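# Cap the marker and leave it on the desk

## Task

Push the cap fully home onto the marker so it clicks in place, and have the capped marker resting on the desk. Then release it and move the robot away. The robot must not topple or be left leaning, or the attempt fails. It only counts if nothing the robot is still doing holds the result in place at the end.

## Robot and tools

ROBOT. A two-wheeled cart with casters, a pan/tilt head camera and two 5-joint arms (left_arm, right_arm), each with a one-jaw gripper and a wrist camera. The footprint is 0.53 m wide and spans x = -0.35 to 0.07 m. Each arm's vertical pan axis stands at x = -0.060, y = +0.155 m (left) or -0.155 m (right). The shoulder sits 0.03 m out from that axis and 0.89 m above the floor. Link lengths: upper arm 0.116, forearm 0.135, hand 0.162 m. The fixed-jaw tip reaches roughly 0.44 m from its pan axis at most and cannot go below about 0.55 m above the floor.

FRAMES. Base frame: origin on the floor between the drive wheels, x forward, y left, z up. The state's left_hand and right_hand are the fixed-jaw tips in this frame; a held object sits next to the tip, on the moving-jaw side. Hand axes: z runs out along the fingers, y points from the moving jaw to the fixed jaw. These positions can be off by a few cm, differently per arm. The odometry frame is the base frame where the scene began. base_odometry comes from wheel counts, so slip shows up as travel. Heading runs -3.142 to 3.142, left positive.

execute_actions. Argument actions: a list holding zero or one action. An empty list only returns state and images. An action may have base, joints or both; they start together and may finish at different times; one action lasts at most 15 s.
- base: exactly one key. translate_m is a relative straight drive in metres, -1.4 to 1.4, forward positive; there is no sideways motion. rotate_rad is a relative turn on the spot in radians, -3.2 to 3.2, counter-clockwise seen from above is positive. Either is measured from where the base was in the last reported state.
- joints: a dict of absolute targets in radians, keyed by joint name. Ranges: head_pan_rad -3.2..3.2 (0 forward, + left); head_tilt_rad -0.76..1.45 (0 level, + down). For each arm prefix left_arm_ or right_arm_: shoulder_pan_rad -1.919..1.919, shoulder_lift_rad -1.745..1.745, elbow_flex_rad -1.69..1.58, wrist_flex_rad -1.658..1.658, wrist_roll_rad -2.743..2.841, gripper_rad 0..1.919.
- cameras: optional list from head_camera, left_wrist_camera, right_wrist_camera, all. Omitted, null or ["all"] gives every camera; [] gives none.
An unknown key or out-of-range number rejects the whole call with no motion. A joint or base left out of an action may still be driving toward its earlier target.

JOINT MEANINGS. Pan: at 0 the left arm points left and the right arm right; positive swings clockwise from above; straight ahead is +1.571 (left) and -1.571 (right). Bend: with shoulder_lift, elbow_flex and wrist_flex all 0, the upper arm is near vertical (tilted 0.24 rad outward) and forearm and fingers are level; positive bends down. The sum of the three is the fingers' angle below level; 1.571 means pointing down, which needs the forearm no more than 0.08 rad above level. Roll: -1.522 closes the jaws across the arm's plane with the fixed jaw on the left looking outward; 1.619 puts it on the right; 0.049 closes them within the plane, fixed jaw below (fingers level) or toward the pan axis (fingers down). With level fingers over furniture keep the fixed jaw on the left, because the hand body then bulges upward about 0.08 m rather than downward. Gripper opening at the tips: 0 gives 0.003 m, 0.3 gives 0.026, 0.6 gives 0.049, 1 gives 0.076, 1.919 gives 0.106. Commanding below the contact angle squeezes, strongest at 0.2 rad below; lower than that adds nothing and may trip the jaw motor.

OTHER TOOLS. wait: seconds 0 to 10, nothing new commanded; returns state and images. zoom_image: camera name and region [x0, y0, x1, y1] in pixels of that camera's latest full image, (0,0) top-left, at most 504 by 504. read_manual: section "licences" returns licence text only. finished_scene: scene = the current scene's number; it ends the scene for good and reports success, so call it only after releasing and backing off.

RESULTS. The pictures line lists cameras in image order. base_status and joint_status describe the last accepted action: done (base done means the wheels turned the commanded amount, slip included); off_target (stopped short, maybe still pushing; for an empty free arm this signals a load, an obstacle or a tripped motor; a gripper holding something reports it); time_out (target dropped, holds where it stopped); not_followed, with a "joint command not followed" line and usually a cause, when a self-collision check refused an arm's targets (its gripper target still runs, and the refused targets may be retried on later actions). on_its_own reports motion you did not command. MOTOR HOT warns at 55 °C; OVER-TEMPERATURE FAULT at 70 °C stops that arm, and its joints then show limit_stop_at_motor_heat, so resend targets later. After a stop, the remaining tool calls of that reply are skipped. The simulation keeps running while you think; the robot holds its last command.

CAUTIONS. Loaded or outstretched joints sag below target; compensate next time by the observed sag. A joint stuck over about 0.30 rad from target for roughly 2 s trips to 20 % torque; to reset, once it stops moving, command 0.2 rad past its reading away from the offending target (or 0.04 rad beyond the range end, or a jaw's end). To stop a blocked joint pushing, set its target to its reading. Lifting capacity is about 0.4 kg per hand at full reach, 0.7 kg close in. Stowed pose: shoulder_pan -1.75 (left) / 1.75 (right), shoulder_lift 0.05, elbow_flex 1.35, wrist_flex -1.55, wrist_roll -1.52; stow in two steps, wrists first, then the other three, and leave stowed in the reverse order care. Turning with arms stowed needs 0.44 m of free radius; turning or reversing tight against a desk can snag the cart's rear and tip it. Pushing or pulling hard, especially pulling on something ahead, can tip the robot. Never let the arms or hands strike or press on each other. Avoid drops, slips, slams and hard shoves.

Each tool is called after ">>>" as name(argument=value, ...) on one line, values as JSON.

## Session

>>> execute_actions(actions=[{"joints":{"head_tilt_rad":0.45}}])

Scene clock: 1.07 s.
base_odometry: x=+0.000 y=+0.000 heading=+0.000 (m, m, rad; odometry frame)
base_status: not commanded
joint_positions: head_pan_rad=-0.026 head_tilt_rad=+0.443 left_arm_shoulder_pan_rad=-1.731 left_arm_shoulder_lift_rad=+0.095 left_arm_elbow_flex_rad=+1.355 left_arm_wrist_flex_rad=-1.493 left_arm_wrist_roll_rad=-1.531 left_arm_gripper_rad=+1.920 right_arm_shoulder_pan_rad=+1.725 right_arm_shoulder_lift_rad=+0.049 right_arm_elbow_flex_rad=+1.281 right_arm_wrist_flex_rad=-1.600 right_arm_wrist_roll_rad=-1.545 right_arm_gripper_rad=+1.920
joint_status: all done
left_hand: x=-0.3063 y=+0.1074 z=+0.8768 quat_wxyz=(-0.061, -0.690, -0.052, +0.720) (m; base frame)
right_hand: x=-0.3139 y=-0.1232 z=+0.9181 quat_wxyz=(-0.052, +0.603, -0.054, -0.794) (m; base frame)
pictures: head_camera, left_wrist_camera, right_wrist_camera
Images, in order (width x height): head_camera 644x476, left_wrist_camera 644x476, right_wrist_camera 644x476.

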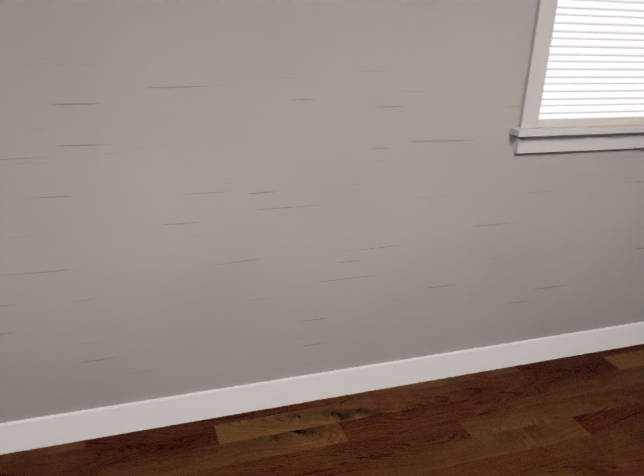

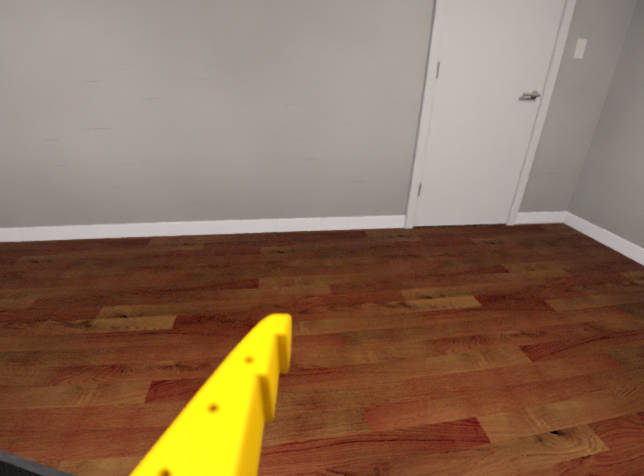

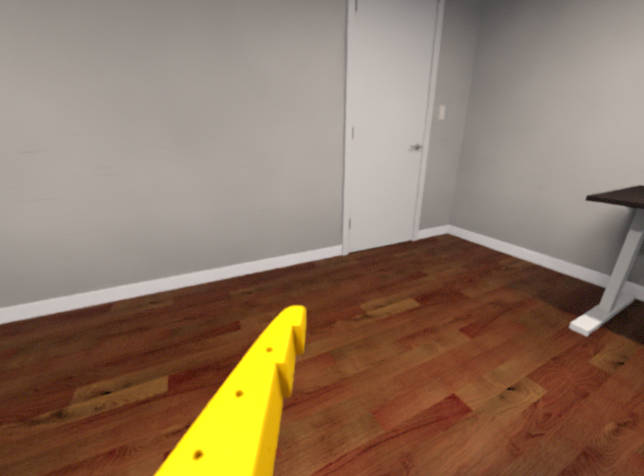

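>>> execute_actions(actions=[{"base":{"rotate_rad":1.9},"joints":{"head_pan_rad":0}}], cameras=["head_camera"])

Scene clock: 5.97 s.
base_odometry: x=-0.001 y=+0.000 heading=+1.899 (m, m, rad; odometry frame)
base_status: done
joint_positions: head_pan_rad=-0.010 head_tilt_rad=+0.443 left_arm_shoulder_pan_rad=-1.731 left_arm_shoulder_lift_rad=+0.095 left_arm_elbow_flex_rad=+1.355 left_arm_wrist_flex_rad=-1.493 left_arm_wrist_roll_rad=-1.531 left_arm_gripper_rad=+1.920 right_arm_shoulder_pan_rad=+1.725 right_arm_shoulder_lift_rad=+0.049 right_arm_elbow_flex_rad=+1.281 right_arm_wrist_flex_rad=-1.600 right_arm_wrist_roll_rad=-1.545 right_arm_gripper_rad=+1.920
joint_status: all done
left_hand: x=-0.3063 y=+0.1074 z=+0.8768 quat_wxyz=(-0.061, -0.690, -0.052, +0.720) (m; base frame)
right_hand: x=-0.3139 y=-0.1232 z=+0.9181 quat_wxyz=(-0.052, +0.603, -0.054, -0.794) (m; base frame)
pictures: head_camera
Images, in order (width x height): head_camera 644x476.

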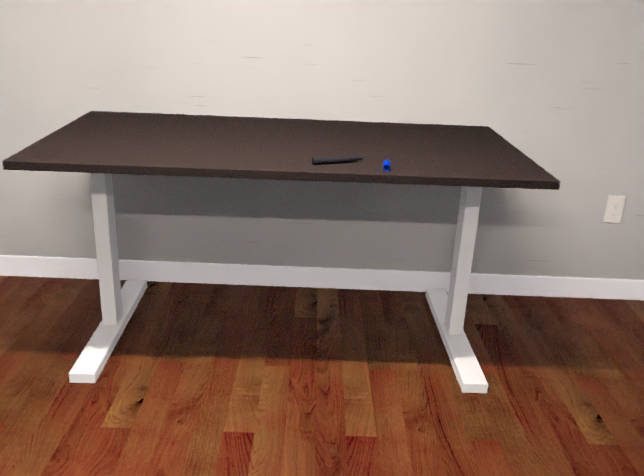

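>>> execute_actions(actions=[{"base":{"rotate_rad":-0.05},"joints":{"left_arm_shoulder_pan_rad":1.3,"left_arm_shoulder_lift_rad":0,"left_arm_elbow_flex_rad":0,"right_arm_shoulder_pan_rad":-1.3,"right_arm_shoulder_lift_rad":0,"right_arm_elbow_flex_rad":0}}], cameras=[])

>>> execute_actions(actions=[{"base":{"translate_m":1.1},"joints":{"left_arm_wrist_flex_rad":1.4,"right_arm_wrist_flex_rad":1.4,"left_arm_gripper_rad":0.6,"right_arm_gripper_rad":0.6,"left_arm_wrist_roll_rad":0.3,"head_tilt_rad":0.8}}], cameras=["head_camera"])

Scene clock: 16.37 s.
base_odometry: x=-0.001 y=+0.000 heading=+1.846 (m, m, rad; odometry frame)
base_status: done
joint_positions: head_pan_rad=-0.010 head_tilt_rad=+0.443 left_arm_shoulder_pan_rad=+1.288 left_arm_shoulder_lift_rad=+0.032 left_arm_elbow_flex_rad=+0.038 left_arm_wrist_flex_rad=-1.493 left_arm_wrist_roll_rad=-1.531 left_arm_gripper_rad=+1.920 right_arm_shoulder_pan_rad=-1.290 right_arm_shoulder_lift_rad=+0.036 right_arm_elbow_flex_rad=+0.034 right_arm_wrist_flex_rad=-1.600 right_arm_wrist_roll_rad=-1.545 right_arm_gripper_rad=+1.920
joint_status: all done
left_hand: x=+0.1498 y=+0.2240 z=+1.1602 quat_wxyz=(+0.987, -0.010, +0.073, +0.145) (m; base frame)
right_hand: x=+0.1383 y=-0.2041 z=+1.1615 quat_wxyz=(+0.991, +0.003, +0.020, -0.128) (m; base frame)
pictures: none
No camera images: the call's "cameras" was empty. Leave "cameras" out to get every camera's image.

Scene clock: 22.63 s.
base_odometry: x=-0.302 y=+1.058 heading=+1.846 (m, m, rad; odometry frame)
base_status: done
joint_positions: head_pan_rad=-0.010 head_tilt_rad=+0.795 left_arm_shoulder_pan_rad=+1.290 left_arm_shoulder_lift_rad=+0.032 left_arm_elbow_flex_rad=+0.036 left_arm_wrist_flex_rad=+1.389 left_arm_wrist_roll_rad=+0.292 left_arm_gripper_rad=+0.610 right_arm_shoulder_pan_rad=-1.290 right_arm_shoulder_lift_rad=+0.036 right_arm_elbow_flex_rad=+0.034 right_arm_wrist_flex_rad=+1.393 right_arm_wrist_roll_rad=-1.545 right_arm_gripper_rad=+0.608
joint_status: all done
left_hand: x=+0.1400 y=+0.2104 z=+0.8412 quat_wxyz=(+0.041, -0.865, +0.499, -0.039) (m; base frame)
right_hand: x=+0.1483 y=-0.2070 z=+0.8415 quat_wxyz=(+0.053, +0.151, +0.987, -0.007) (m; base frame)
pictures: head_camera
Images, in order (width x height): head_camera 644x476.

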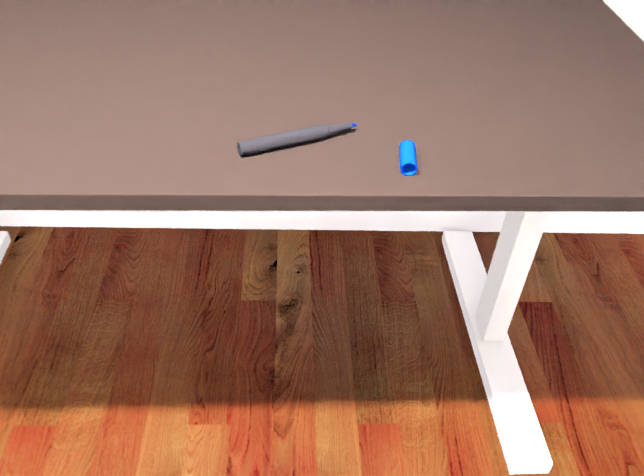

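>>> execute_actions(actions=[{"base":{"translate_m":0.40},"joints":{"head_tilt_rad":1.1,"right_arm_wrist_roll_rad":1.4}}], cameras=["head_camera"])

Scene clock: 28.63 s.
base_odometry: x=-0.411 y=+1.444 heading=+1.846 (m, m, rad; odometry frame)
base_status: done
joint_positions: head_pan_rad=-0.010 head_tilt_rad=+1.095 left_arm_shoulder_pan_rad=+1.290 left_arm_shoulder_lift_rad=+0.032 left_arm_elbow_flex_rad=+0.036 left_arm_wrist_flex_rad=+1.389 left_arm_wrist_roll_rad=+0.292 left_arm_gripper_rad=+0.610 right_arm_shoulder_pan_rad=-1.290 right_arm_shoulder_lift_rad=+0.036 right_arm_elbow_flex_rad=+0.034 right_arm_wrist_flex_rad=+1.393 right_arm_wrist_roll_rad=+1.391 right_arm_gripper_rad=+0.608
joint_status: all done
left_hand: x=+0.1400 y=+0.2104 z=+0.8412 quat_wxyz=(+0.041, -0.865, +0.499, -0.039) (m; base frame)
right_hand: x=+0.1426 y=-0.2216 z=+0.8414 quat_wxyz=(-0.001, -0.966, +0.251, -0.054) (m; base frame)
pictures: head_camera
Images, in order (width x height): head_camera 644x476.

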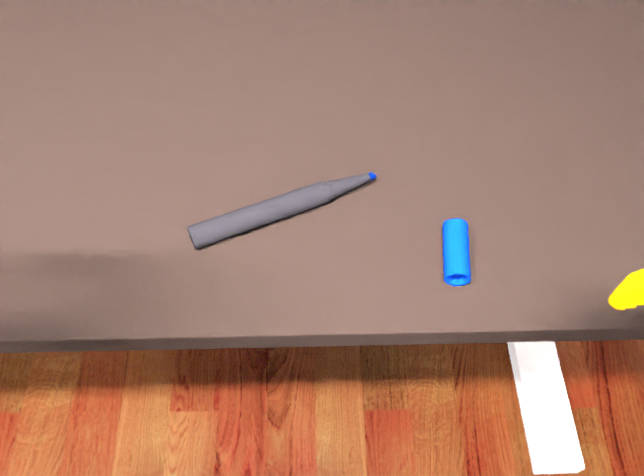

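>>> execute_actions(actions=[{"base":{"translate_m":0.06},"joints":{"left_arm_shoulder_pan_rad":1.89,"left_arm_shoulder_lift_rad":0.62,"left_arm_elbow_flex_rad":-0.41,"left_arm_wrist_flex_rad":1.31,"left_arm_wrist_roll_rad":0.73,"right_arm_shoulder_pan_rad":-1.71,"right_arm_shoulder_lift_rad":0.62,"right_arm_elbow_flex_rad":-0.44,"right_arm_wrist_flex_rad":1.26,"right_arm_wrist_roll_rad":1.49}}])

Scene clock: 41.80 s.
base_odometry: x=-0.427 y=+1.501 heading=+1.846 (m, m, rad; odometry frame)
base_status: done
joint_positions: head_pan_rad=-0.010 head_tilt_rad=+1.095 left_arm_shoulder_pan_rad=+1.877 left_arm_shoulder_lift_rad=+0.633 left_arm_elbow_flex_rad=-0.373 left_arm_wrist_flex_rad=+1.323 left_arm_wrist_roll_rad=+0.723 left_arm_gripper_rad=+0.610 right_arm_shoulder_pan_rad=-1.700 right_arm_shoulder_lift_rad=+0.638 right_arm_elbow_flex_rad=-0.406 right_arm_wrist_flex_rad=+1.268 right_arm_wrist_roll_rad=+1.480 right_arm_gripper_rad=+0.608
joint_status: all done
left_hand: x=+0.1704 y=+0.0766 z=+0.7780 quat_wxyz=(-0.002, -0.824, +0.566, +0.006) (m; base frame)
right_hand: x=+0.2017 y=-0.1291 z=+0.7817 quat_wxyz=(+0.005, -0.999, +0.005, -0.035) (m; base frame)
pictures: head_camera, left_wrist_camera, right_wrist_camera
Images, in order (width x height): head_camera 644x476, left_wrist_camera 644x476, right_wrist_camera 644x476.

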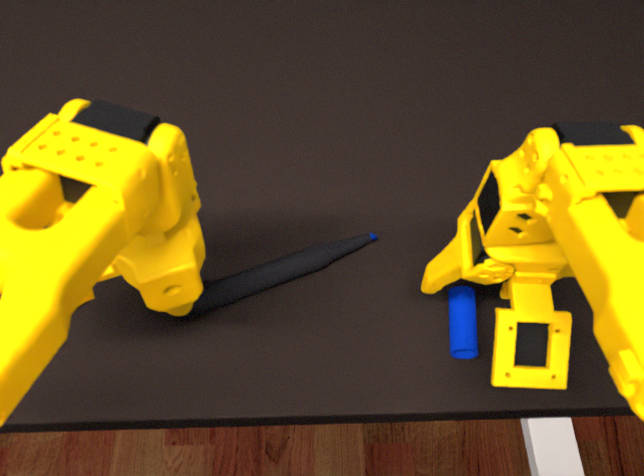

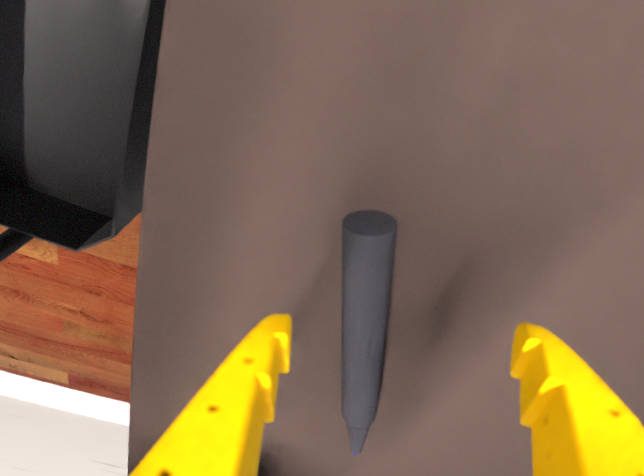

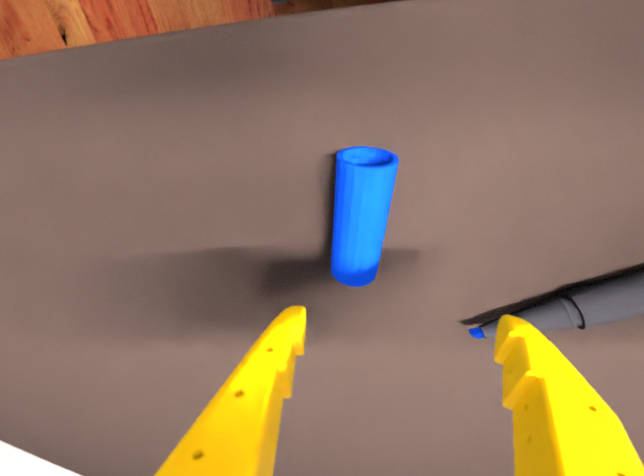

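>>> execute_actions(actions=[{"joints":{"left_arm_shoulder_pan_rad":1.919,"left_arm_shoulder_lift_rad":0.76,"left_arm_elbow_flex_rad":-0.39,"left_arm_wrist_flex_rad":1.13,"left_arm_wrist_roll_rad":0.76,"right_arm_shoulder_lift_rad":0.76,"right_arm_elbow_flex_rad":-0.42,"right_arm_wrist_flex_rad":1.08,"right_arm_wrist_roll_rad":1.42}}], cameras=["left_wrist_camera","right_wrist_camera"])

Scene clock: 48.47 s.
base_odometry: x=-0.427 y=+1.501 heading=+1.846 (m, m, rad; odometry frame)
base_status: not commanded
joint_positions: head_pan_rad=-0.010 head_tilt_rad=+1.095 left_arm_shoulder_pan_rad=+1.908 left_arm_shoulder_lift_rad=+0.775 left_arm_elbow_flex_rad=-0.373 left_arm_wrist_flex_rad=+1.142 left_arm_wrist_roll_rad=+0.752 left_arm_gripper_rad=+0.610 right_arm_shoulder_pan_rad=-1.700 right_arm_shoulder_lift_rad=+0.779 right_arm_elbow_flex_rad=-0.406 right_arm_wrist_flex_rad=+1.089 right_arm_wrist_roll_rad=+1.430 right_arm_gripper_rad=+0.608
joint_status: all done
left_hand: x=+0.1778 y=+0.0659 z=+0.7463 quat_wxyz=(+0.004, -0.824, +0.567, -0.013) (m; base frame)
right_hand: x=+0.2119 y=-0.1277 z=+0.7504 quat_wxyz=(+0.009, -0.998, +0.030, -0.054) (m; base frame)
pictures: left_wrist_camera, right_wrist_camera
Images, in order (width x height): left_wrist_camera 644x476, right_wrist_camera 644x476.

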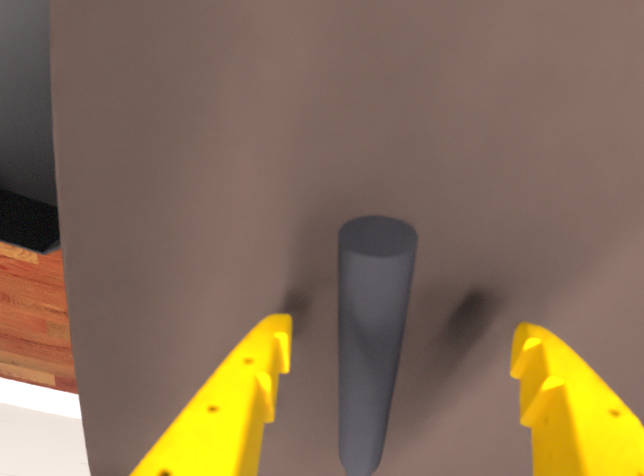

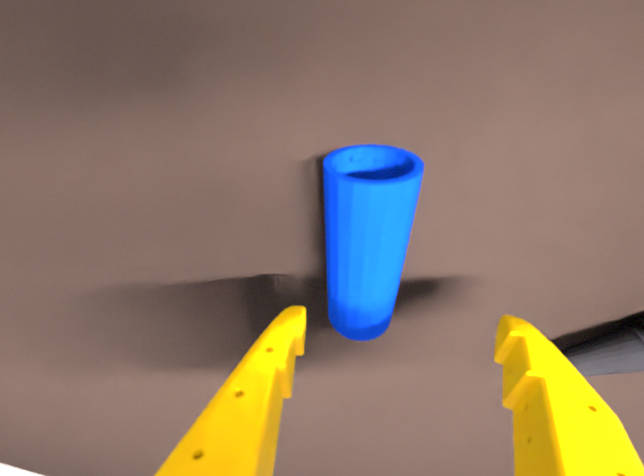

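>>> execute_actions(actions=[{"joints":{"left_arm_shoulder_lift_rad":0.86,"left_arm_wrist_flex_rad":0.99,"right_arm_shoulder_lift_rad":0.82,"right_arm_wrist_flex_rad":1.04}}], cameras=["left_wrist_camera","right_wrist_camera"])

Scene clock: 53.80 s.
base_odometry: x=-0.427 y=+1.501 heading=+1.846 (m, m, rad; odometry frame)
base_status: not commanded
joint_positions: head_pan_rad=-0.010 head_tilt_rad=+1.095 left_arm_shoulder_pan_rad=+1.908 left_arm_shoulder_lift_rad=+0.874 left_arm_elbow_flex_rad=-0.373 left_arm_wrist_flex_rad=+1.002 left_arm_wrist_roll_rad=+0.752 left_arm_gripper_rad=+0.610 right_arm_shoulder_pan_rad=-1.700 right_arm_shoulder_lift_rad=+0.839 right_arm_elbow_flex_rad=-0.406 right_arm_wrist_flex_rad=+1.047 right_arm_wrist_roll_rad=+1.430 right_arm_gripper_rad=+0.608
joint_status: all done
left_hand: x=+0.1840 y=+0.0637 z=+0.7240 quat_wxyz=(+0.009, -0.824, +0.566, -0.033) (m; base frame)
right_hand: x=+0.2095 y=-0.1280 z=+0.7366 quat_wxyz=(+0.007, -0.999, +0.030, -0.045) (m; base frame)
pictures: left_wrist_camera, right_wrist_camera
Images, in order (width x height): left_wrist_camera 644x476, right_wrist_camera 644x476.

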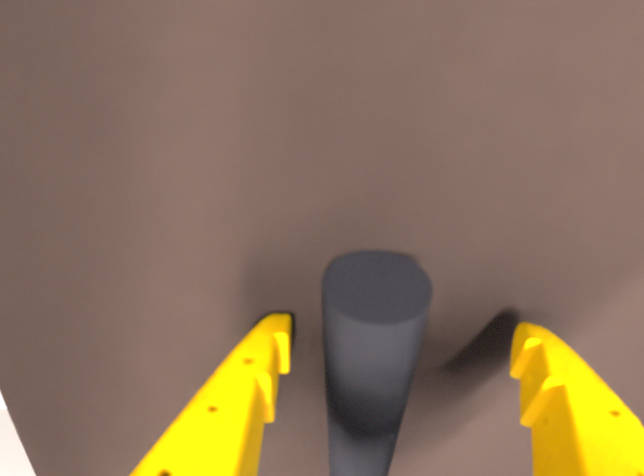

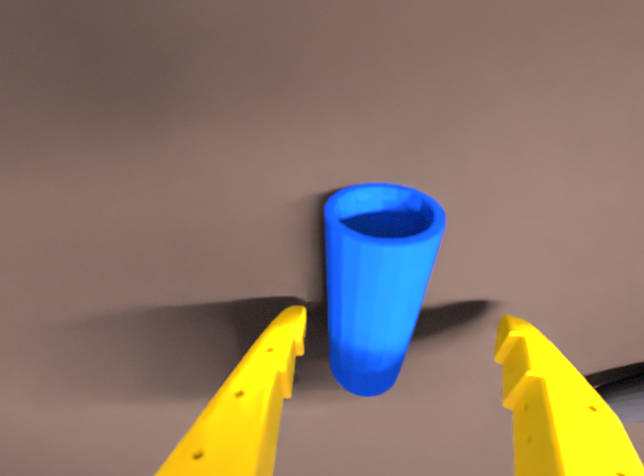

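>>> execute_actions(actions=[{"joints":{"left_arm_wrist_flex_rad":0.96,"right_arm_wrist_flex_rad":1.01,"left_arm_gripper_rad":0.02,"right_arm_gripper_rad":0.03}}], cameras=["left_wrist_camera","right_wrist_camera"])

Scene clock: 58.13 s.
base_odometry: x=-0.427 y=+1.501 heading=+1.846 (m, m, rad; odometry frame)
base_status: not commanded
joint_positions: head_pan_rad=-0.010 head_tilt_rad=+1.095 left_arm_shoulder_pan_rad=+1.908 left_arm_shoulder_lift_rad=+0.876 left_arm_elbow_flex_rad=-0.373 left_arm_wrist_flex_rad=+0.972 left_arm_wrist_roll_rad=+0.752 left_arm_gripper_rad=+0.204 right_arm_shoulder_pan_rad=-1.700 right_arm_shoulder_lift_rad=+0.839 right_arm_elbow_flex_rad=-0.406 right_arm_wrist_flex_rad=+1.018 right_arm_wrist_roll_rad=+1.430 right_arm_gripper_rad=+0.216
joint_status: left_arm_gripper_rad off_target (ended at +0.204, target +0.020); right_arm_gripper_rad off_target (ended at +0.216, target +0.030); the others done
left_hand: x=+0.1884 y=+0.0622 z=+0.7238 quat_wxyz=(+0.013, -0.823, +0.566, -0.047) (m; base frame)
right_hand: x=+0.2142 y=-0.1274 z=+0.7370 quat_wxyz=(+0.010, -0.998, +0.030, -0.059) (m; base frame)
pictures: left_wrist_camera, right_wrist_camera
Images, in order (width x height): left_wrist_camera 644x476, right_wrist_camera 644x476.

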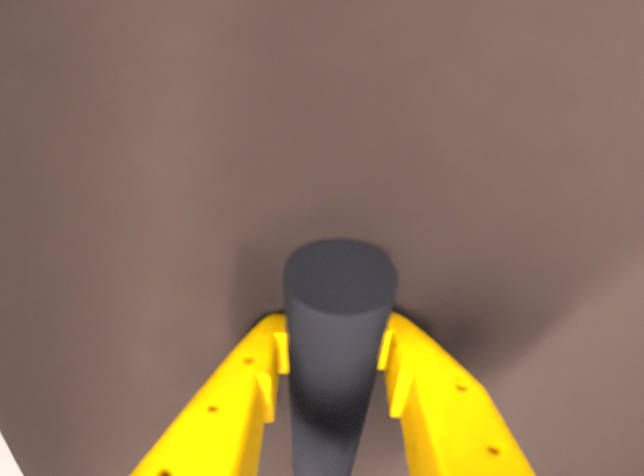

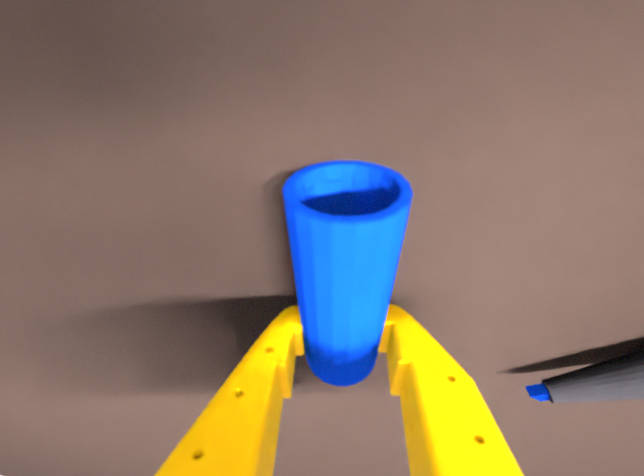

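>>> execute_actions(actions=[{"joints":{"left_arm_shoulder_lift_rad":0.80,"left_arm_wrist_flex_rad":0.82,"left_arm_wrist_roll_rad":0.41,"right_arm_shoulder_pan_rad":-1.65,"right_arm_shoulder_lift_rad":0.75,"right_arm_wrist_flex_rad":0.88,"right_arm_wrist_roll_rad":-0.08}}])

Scene clock: 65.87 s.
base_odometry: x=-0.427 y=+1.501 heading=+1.846 (m, m, rad; odometry frame)
base_status: not commanded
joint_positions: head_pan_rad=-0.010 head_tilt_rad=+1.095 left_arm_shoulder_pan_rad=+1.908 left_arm_shoulder_lift_rad=+0.857 left_arm_elbow_flex_rad=-0.373 left_arm_wrist_flex_rad=+0.835 left_arm_wrist_roll_rad=+0.417 left_arm_gripper_rad=+0.204 right_arm_shoulder_pan_rad=-1.660 right_arm_shoulder_lift_rad=+0.814 right_arm_elbow_flex_rad=-0.406 right_arm_wrist_flex_rad=+0.889 right_arm_wrist_roll_rad=-0.071 right_arm_gripper_rad=+0.216
joint_status: all done
left_hand: x=+0.2112 y=+0.0565 z=+0.7310 quat_wxyz=(+0.053, -0.713, +0.690, -0.114) (m; base frame)
right_hand: x=+0.2319 y=-0.1283 z=+0.7455 quat_wxyz=(+0.106, -0.690, +0.711, -0.086) (m; base frame)
pictures: head_camera, left_wrist_camera, right_wrist_camera
Images, in order (width x height): head_camera 644x476, left_wrist_camera 644x476, right_wrist_camera 644x476.

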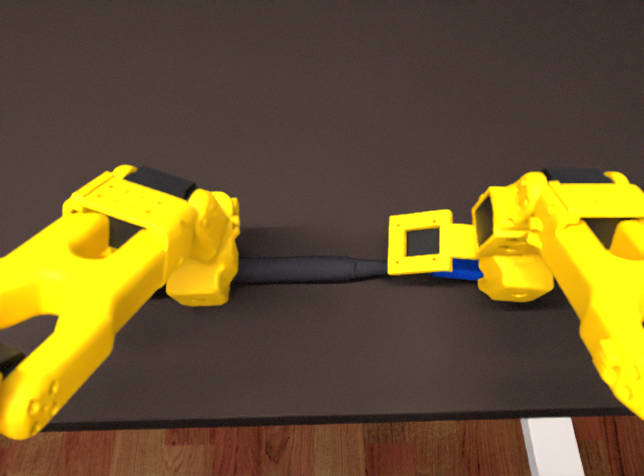

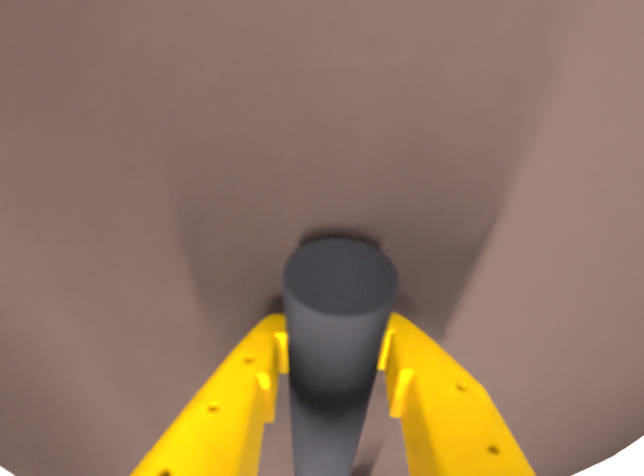

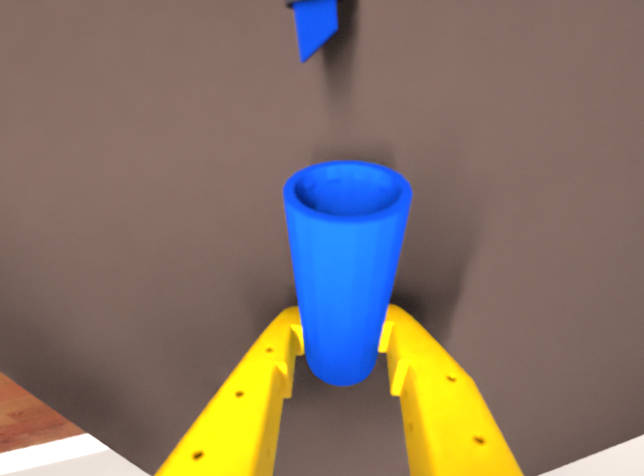

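>>> execute_actions(actions=[{"joints":{"right_arm_shoulder_pan_rad":-1.735,"right_arm_shoulder_lift_rad":0.81,"right_arm_wrist_roll_rad":-0.10}}], cameras=["head_camera","right_wrist_camera"])

Scene clock: 69.57 s.
base_odometry: x=-0.427 y=+1.501 heading=+1.846 (m, m, rad; odometry frame)
base_status: not commanded
joint_positions: head_pan_rad=-0.010 head_tilt_rad=+1.095 left_arm_shoulder_pan_rad=+1.908 left_arm_shoulder_lift_rad=+0.857 left_arm_elbow_flex_rad=-0.373 left_arm_wrist_flex_rad=+0.835 left_arm_wrist_roll_rad=+0.417 left_arm_gripper_rad=+0.204 right_arm_shoulder_pan_rad=-1.724 right_arm_shoulder_lift_rad=+0.831 right_arm_elbow_flex_rad=-0.406 right_arm_wrist_flex_rad=+0.889 right_arm_wrist_roll_rad=-0.092 right_arm_gripper_rad=+0.216
joint_status: all done
left_hand: x=+0.2112 y=+0.0565 z=+0.7310 quat_wxyz=(+0.053, -0.713, +0.690, -0.114) (m; base frame)
right_hand: x=+0.2270 y=-0.1098 z=+0.7410 quat_wxyz=(+0.103, -0.706, +0.697, -0.076) (m; base frame)
pictures: head_camera, right_wrist_camera
Images, in order (width x height): head_camera 644x476, right_wrist_camera 644x476.

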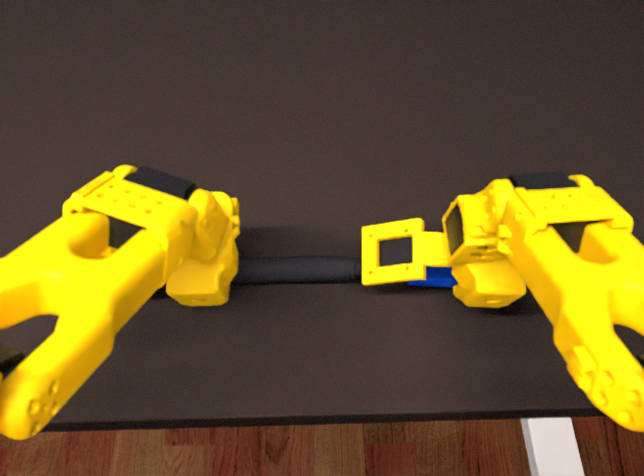

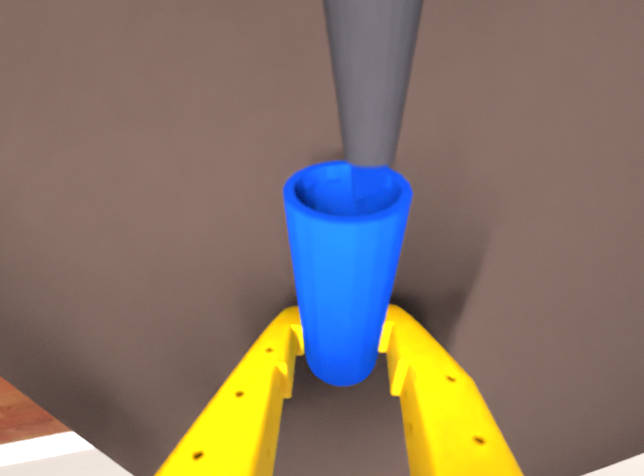

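>>> execute_actions(actions=[{"joints":{"right_arm_shoulder_pan_rad":-1.79,"right_arm_wrist_flex_rad":0.835,"right_arm_wrist_roll_rad":-0.16}}], cameras=["right_wrist_camera"])

Scene clock: 72.93 s.
base_odometry: x=-0.427 y=+1.501 heading=+1.846 (m, m, rad; odometry frame)
base_status: not commanded
joint_positions: head_pan_rad=-0.010 head_tilt_rad=+1.095 left_arm_shoulder_pan_rad=+1.908 left_arm_shoulder_lift_rad=+0.857 left_arm_elbow_flex_rad=-0.373 left_arm_wrist_flex_rad=+0.835 left_arm_wrist_roll_rad=+0.417 left_arm_gripper_rad=+0.204 right_arm_shoulder_pan_rad=-1.780 right_arm_shoulder_lift_rad=+0.831 right_arm_elbow_flex_rad=-0.406 right_arm_wrist_flex_rad=+0.847 right_arm_wrist_roll_rad=-0.150 right_arm_gripper_rad=+0.216
joint_status: all done
left_hand: x=+0.2112 y=+0.0565 z=+0.7310 quat_wxyz=(+0.053, -0.713, +0.690, -0.114) (m; base frame)
right_hand: x=+0.2306 y=-0.0922 z=+0.7426 quat_wxyz=(+0.125, -0.703, +0.696, -0.082) (m; base frame)
pictures: right_wrist_camera
Images, in order (width x height): right_wrist_camera 644x476.

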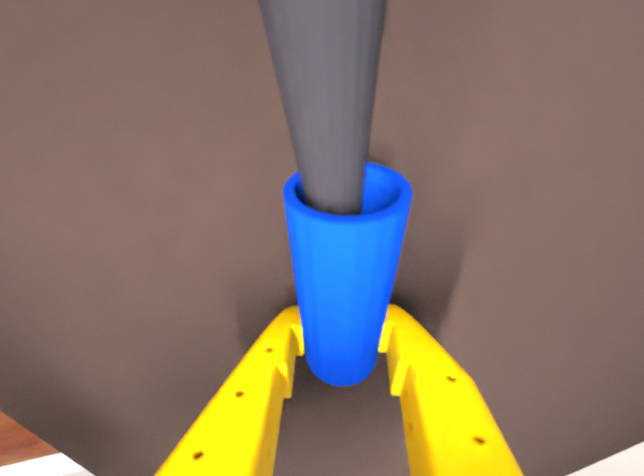

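>>> execute_actions(actions=[{"joints":{"right_arm_shoulder_pan_rad":-1.85,"right_arm_wrist_flex_rad":0.82,"right_arm_wrist_roll_rad":-0.18}}], cameras=["right_wrist_camera"])

Scene clock: 75.67 s.
base_odometry: x=-0.427 y=+1.501 heading=+1.846 (m, m, rad; odometry frame)
base_status: not commanded
joint_positions: head_pan_rad=-0.010 head_tilt_rad=+1.095 left_arm_shoulder_pan_rad=+1.908 left_arm_shoulder_lift_rad=+0.856 left_arm_elbow_flex_rad=-0.373 left_arm_wrist_flex_rad=+0.835 left_arm_wrist_roll_rad=+0.417 left_arm_gripper_rad=+0.204 right_arm_shoulder_pan_rad=-1.840 right_arm_shoulder_lift_rad=+0.833 right_arm_elbow_flex_rad=-0.406 right_arm_wrist_flex_rad=+0.831 right_arm_wrist_roll_rad=-0.172 right_arm_gripper_rad=+0.216
joint_status: all done
left_hand: x=+0.2115 y=+0.0564 z=+0.7314 quat_wxyz=(+0.053, -0.712, +0.690, -0.115) (m; base frame)
right_hand: x=+0.2284 y=-0.0742 z=+0.7429 quat_wxyz=(+0.134, -0.715, +0.681, -0.080) (m; base frame)
pictures: right_wrist_camera
Images, in order (width x height): right_wrist_camera 644x476.

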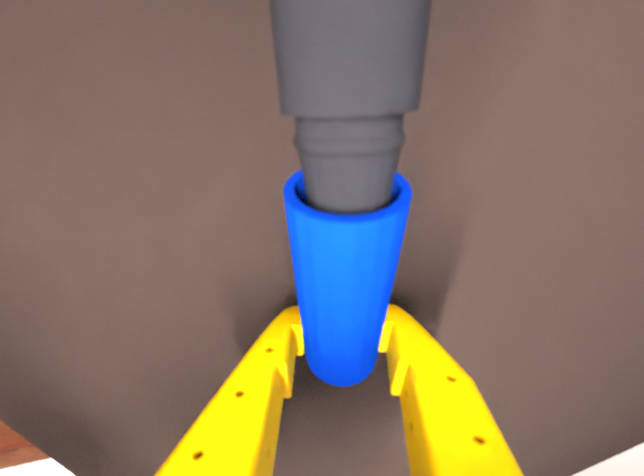

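>>> execute_actions(actions=[{"joints":{"right_arm_shoulder_pan_rad":-1.919,"right_arm_wrist_flex_rad":0.80,"right_arm_wrist_roll_rad":-0.21}}], cameras=["right_wrist_camera"])

Scene clock: 78.97 s.
base_odometry: x=-0.427 y=+1.501 heading=+1.846 (m, m, rad; odometry frame)
base_status: not commanded
joint_positions: head_pan_rad=-0.010 head_tilt_rad=+1.095 left_arm_shoulder_pan_rad=+1.908 left_arm_shoulder_lift_rad=+0.854 left_arm_elbow_flex_rad=-0.373 left_arm_wrist_flex_rad=+0.835 left_arm_wrist_roll_rad=+0.416 left_arm_gripper_rad=+0.204 right_arm_shoulder_pan_rad=-1.881 right_arm_shoulder_lift_rad=+0.836 right_arm_elbow_flex_rad=-0.406 right_arm_wrist_flex_rad=+0.811 right_arm_wrist_roll_rad=-0.201 right_arm_gripper_rad=+0.216
joint_status: right_arm_shoulder_pan_rad off_target (ended at -1.881, target -1.919); the others done
left_hand: x=+0.2117 y=+0.0564 z=+0.7318 quat_wxyz=(+0.053, -0.712, +0.691, -0.115) (m; base frame)
right_hand: x=+0.2273 y=-0.0613 z=+0.7429 quat_wxyz=(+0.144, -0.718, +0.676, -0.080) (m; base frame)
pictures: right_wrist_camera
Images, in order (width x height): right_wrist_camera 644x476.

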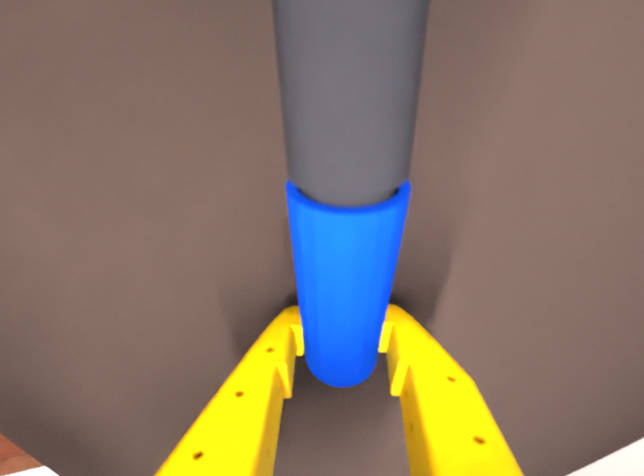

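>>> execute_actions(actions=[{"joints":{"left_arm_shoulder_lift_rad":0.872,"left_arm_wrist_flex_rad":0.74,"right_arm_shoulder_lift_rad":0.84,"right_arm_wrist_flex_rad":0.74}}], cameras=["right_wrist_camera"])

>>> execute_actions(actions=[{"joints":{"right_arm_gripper_rad":0.5,"right_arm_shoulder_pan_rad":-1.87,"right_arm_wrist_flex_rad":0.80,"right_arm_shoulder_lift_rad":0.80}}], cameras=["right_wrist_camera"])

>>> execute_actions(actions=[{"joints":{"right_arm_shoulder_pan_rad":-1.72,"right_arm_wrist_roll_rad":-0.09,"right_arm_wrist_flex_rad":0.84}}])

Scene clock: 84.60 s.
base_odometry: x=-0.427 y=+1.501 heading=+1.846 (m, m, rad; odometry frame)
base_status: not commanded
joint_positions: head_pan_rad=-0.010 head_tilt_rad=+1.095 left_arm_shoulder_pan_rad=+1.908 left_arm_shoulder_lift_rad=+0.894 left_arm_elbow_flex_rad=-0.373 left_arm_wrist_flex_rad=+0.766 left_arm_wrist_roll_rad=+0.416 left_arm_gripper_rad=+0.204 right_arm_shoulder_pan_rad=-1.881 right_arm_shoulder_lift_rad=+0.866 right_arm_elbow_flex_rad=-0.406 right_arm_wrist_flex_rad=+0.753 right_arm_wrist_roll_rad=-0.201 right_arm_gripper_rad=+0.216
joint_status: all done
left_hand: x=+0.2157 y=+0.0550 z=+0.7239 quat_wxyz=(+0.059, -0.710, +0.689, -0.128) (m; base frame)
right_hand: x=+0.2313 y=-0.0600 z=+0.7372 quat_wxyz=(+0.156, -0.717, +0.674, -0.086) (m; base frame)
pictures: right_wrist_camera
Images, in order (width x height): right_wrist_camera 644x476.

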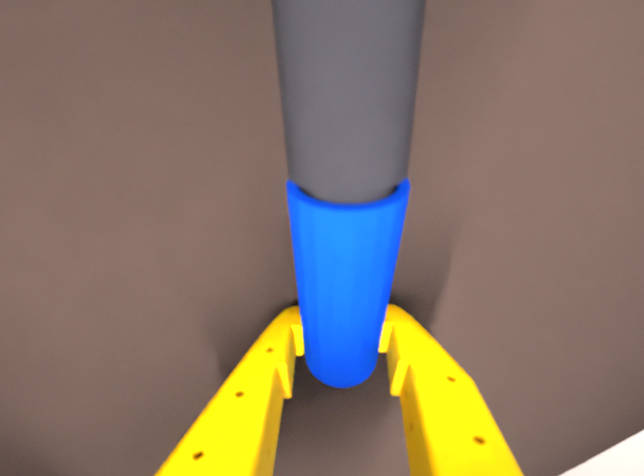

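Scene clock: 85.37 s.
base_odometry: x=-0.427 y=+1.501 heading=+1.846 (m, m, rad; odometry frame)
base_status: not commanded
joint_positions: head_pan_rad=-0.010 head_tilt_rad=+1.095 left_arm_shoulder_pan_rad=+1.909 left_arm_shoulder_lift_rad=+0.896 left_arm_elbow_flex_rad=-0.373 left_arm_wrist_flex_rad=+0.756 left_arm_wrist_roll_rad=+0.416 left_arm_gripper_rad=+0.204 right_arm_shoulder_pan_rad=-1.869 right_arm_shoulder_lift_rad=+0.862 right_arm_elbow_flex_rad=-0.406 right_arm_wrist_flex_rad=+0.794 right_arm_wrist_roll_rad=-0.201 right_arm_gripper_rad=+0.491
joint_status: all done
left_hand: x=+0.2169 y=+0.0541 z=+0.7239 quat_wxyz=(+0.061, -0.709, +0.689, -0.132) (m; base frame)
right_hand: x=+0.2271 y=-0.0652 z=+0.7366 quat_wxyz=(+0.139, -0.715, +0.681, -0.078) (m; base frame)
pictures: right_wrist_camera
Images, in order (width x height): right_wrist_camera 644x476.

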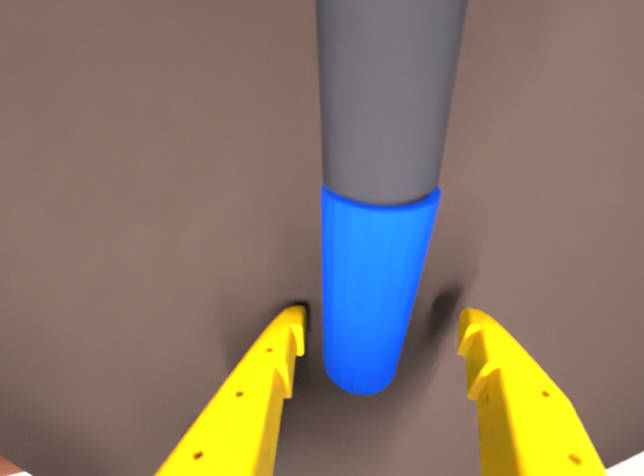

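Scene clock: 86.13 s.
base_odometry: x=-0.427 y=+1.501 heading=+1.846 (m, m, rad; odometry frame)
base_status: not commanded
joint_positions: head_pan_rad=-0.010 head_tilt_rad=+1.095 left_arm_shoulder_pan_rad=+1.909 left_arm_shoulder_lift_rad=+0.896 left_arm_elbow_flex_rad=-0.373 left_arm_wrist_flex_rad=+0.756 left_arm_wrist_roll_rad=+0.416 left_arm_gripper_rad=+0.204 right_arm_shoulder_pan_rad=-1.731 right_arm_shoulder_lift_rad=+0.862 right_arm_elbow_flex_rad=-0.406 right_arm_wrist_flex_rad=+0.834 right_arm_wrist_roll_rad=-0.100 right_arm_gripper_rad=+0.492
joint_status: all done
left_hand: x=+0.2169 y=+0.0541 z=+0.7239 quat_wxyz=(+0.061, -0.709, +0.689, -0.132) (m; base frame)
right_hand: x=+0.2306 y=-0.1074 z=+0.7349 quat_wxyz=(+0.113, -0.704, +0.696, -0.083) (m; base frame)
pictures: head_camera, left_wrist_camera, right_wrist_camera
Images, in order (width x height): head_camera 644x476, left_wrist_camera 644x476, right_wrist_camera 644x476.

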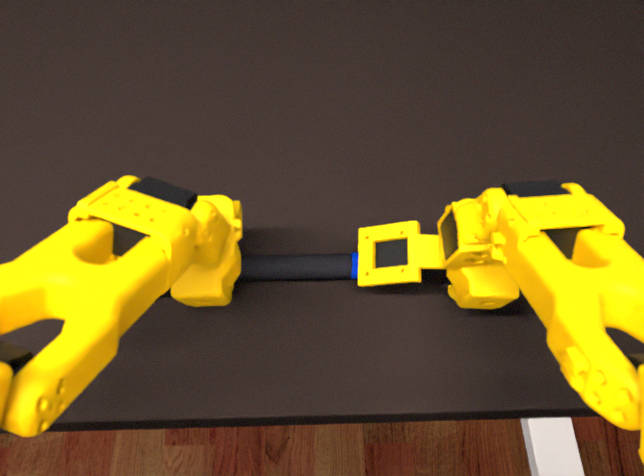

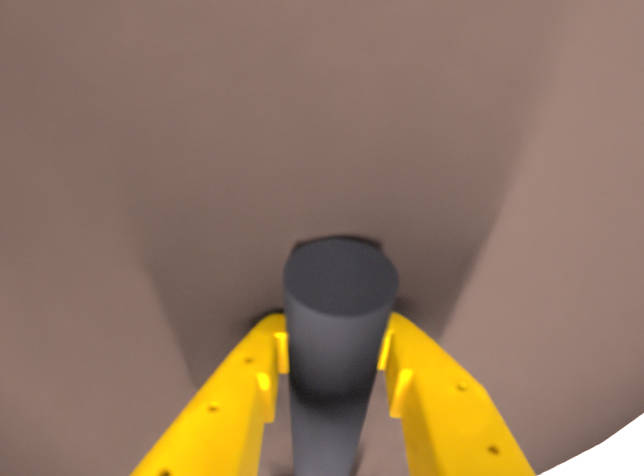

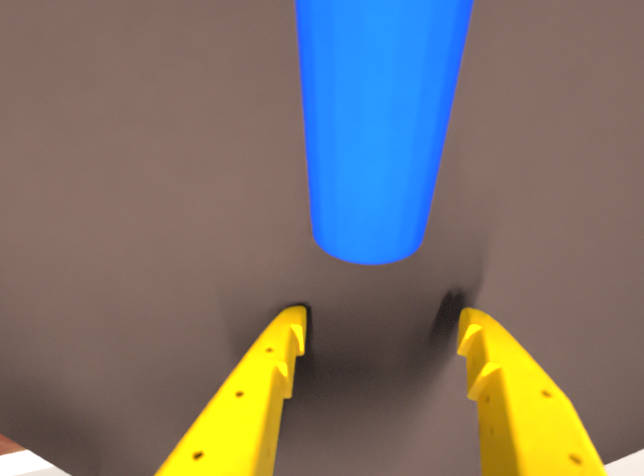

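>>> execute_actions(actions=[{"joints":{"right_arm_gripper_rad":0.03,"right_arm_wrist_flex_rad":0.73}}], cameras=["right_wrist_camera"])

>>> execute_actions(actions=[{"joints":{"right_arm_shoulder_pan_rad":-1.80}}], cameras=["right_wrist_camera"])

>>> execute_actions(actions=[{"joints":{"right_arm_shoulder_pan_rad":-1.919}}], cameras=["right_wrist_camera","left_wrist_camera"])

Scene clock: 90.07 s.
base_odometry: x=-0.427 y=+1.501 heading=+1.846 (m, m, rad; odometry frame)
base_status: not commanded
joint_positions: head_pan_rad=-0.010 head_tilt_rad=+1.095 left_arm_shoulder_pan_rad=+1.909 left_arm_shoulder_lift_rad=+0.896 left_arm_elbow_flex_rad=-0.373 left_arm_wrist_flex_rad=+0.756 left_arm_wrist_roll_rad=+0.416 left_arm_gripper_rad=+0.204 right_arm_shoulder_pan_rad=-1.731 right_arm_shoulder_lift_rad=+0.862 right_arm_elbow_flex_rad=-0.406 right_arm_wrist_flex_rad=+0.741 right_arm_wrist_roll_rad=-0.100 right_arm_gripper_rad=+0.039
joint_status: all done
left_hand: x=+0.2169 y=+0.0541 z=+0.7239 quat_wxyz=(+0.061, -0.709, +0.689, -0.132) (m; base frame)
right_hand: x=+0.2448 y=-0.1051 z=+0.7391 quat_wxyz=(+0.150, -0.699, +0.691, -0.110) (m; base frame)
pictures: right_wrist_camera
Images, in order (width x height): right_wrist_camera 644x476.

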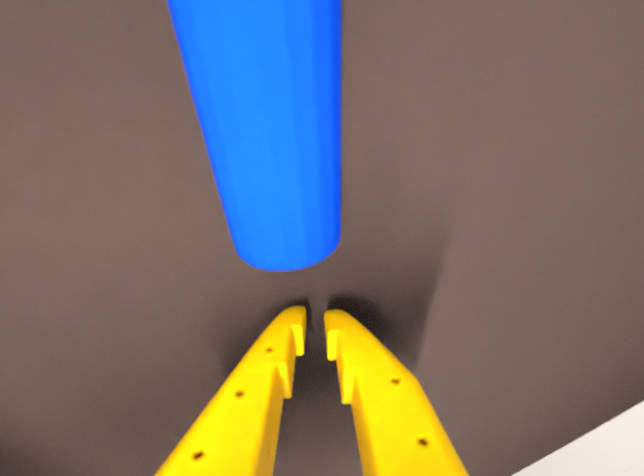

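Scene clock: 90.77 s.
base_odometry: x=-0.427 y=+1.501 heading=+1.846 (m, m, rad; odometry frame)
base_status: not commanded
joint_positions: head_pan_rad=-0.010 head_tilt_rad=+1.095 left_arm_shoulder_pan_rad=+1.909 left_arm_shoulder_lift_rad=+0.896 left_arm_elbow_flex_rad=-0.373 left_arm_wrist_flex_rad=+0.756 left_arm_wrist_roll_rad=+0.416 left_arm_gripper_rad=+0.204 right_arm_shoulder_pan_rad=-1.790 right_arm_shoulder_lift_rad=+0.862 right_arm_elbow_flex_rad=-0.406 right_arm_wrist_flex_rad=+0.741 right_arm_wrist_roll_rad=-0.100 right_arm_gripper_rad=+0.038
joint_status: all done
left_hand: x=+0.2169 y=+0.0541 z=+0.7239 quat_wxyz=(+0.061, -0.709, +0.689, -0.132) (m; base frame)
right_hand: x=+0.2413 y=-0.0869 z=+0.7391 quat_wxyz=(+0.153, -0.719, +0.670, -0.105) (m; base frame)
pictures: right_wrist_camera
Images, in order (width x height): right_wrist_camera 644x476.

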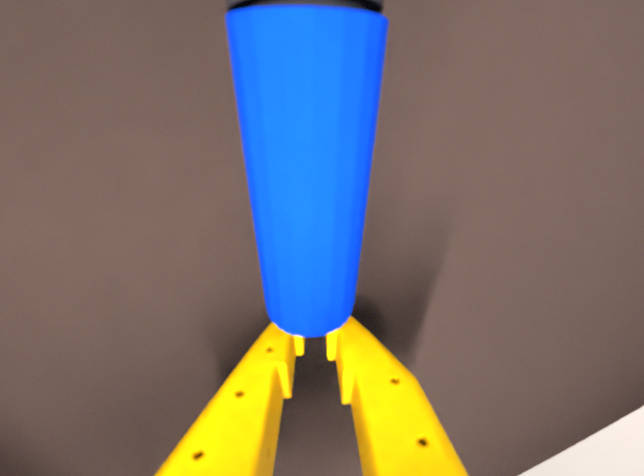

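Scene clock: 91.43 s.
base_odometry: x=-0.427 y=+1.501 heading=+1.846 (m, m, rad; odometry frame)
base_status: not commanded
joint_positions: head_pan_rad=-0.010 head_tilt_rad=+1.095 left_arm_shoulder_pan_rad=+1.906 left_arm_shoulder_lift_rad=+0.897 left_arm_elbow_flex_rad=-0.373 left_arm_wrist_flex_rad=+0.756 left_arm_wrist_roll_rad=+0.414 left_arm_gripper_rad=+0.204 right_arm_shoulder_pan_rad=-1.838 right_arm_shoulder_lift_rad=+0.860 right_arm_elbow_flex_rad=-0.406 right_arm_wrist_flex_rad=+0.739 right_arm_wrist_roll_rad=-0.100 right_arm_gripper_rad=+0.038
joint_status: right_arm_shoulder_pan_rad off_target (ended at -1.838, target -1.919)
left_hand: x=+0.2169 y=+0.0550 z=+0.7235 quat_wxyz=(+0.061, -0.710, +0.689, -0.132) (m; base frame)
right_hand: x=+0.2382 y=-0.0726 z=+0.7396 quat_wxyz=(+0.157, -0.735, +0.652, -0.102) (m; base frame)
pictures: left_wrist_camera, right_wrist_camera
Images, in order (width x height): left_wrist_camera 644x476, right_wrist_camera 644x476.

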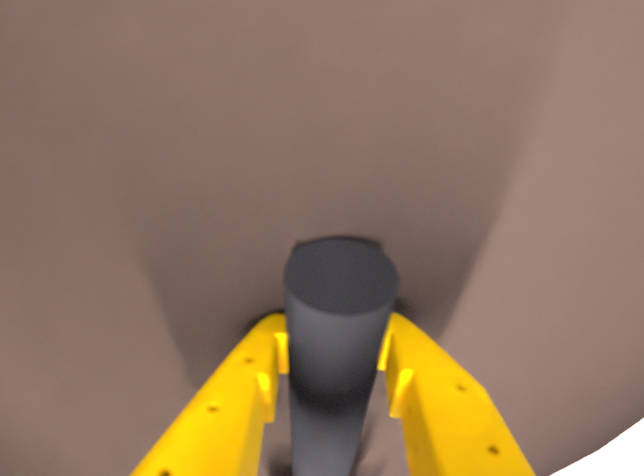

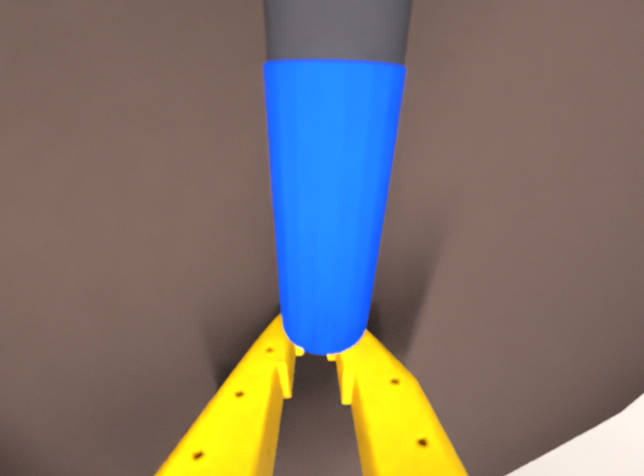

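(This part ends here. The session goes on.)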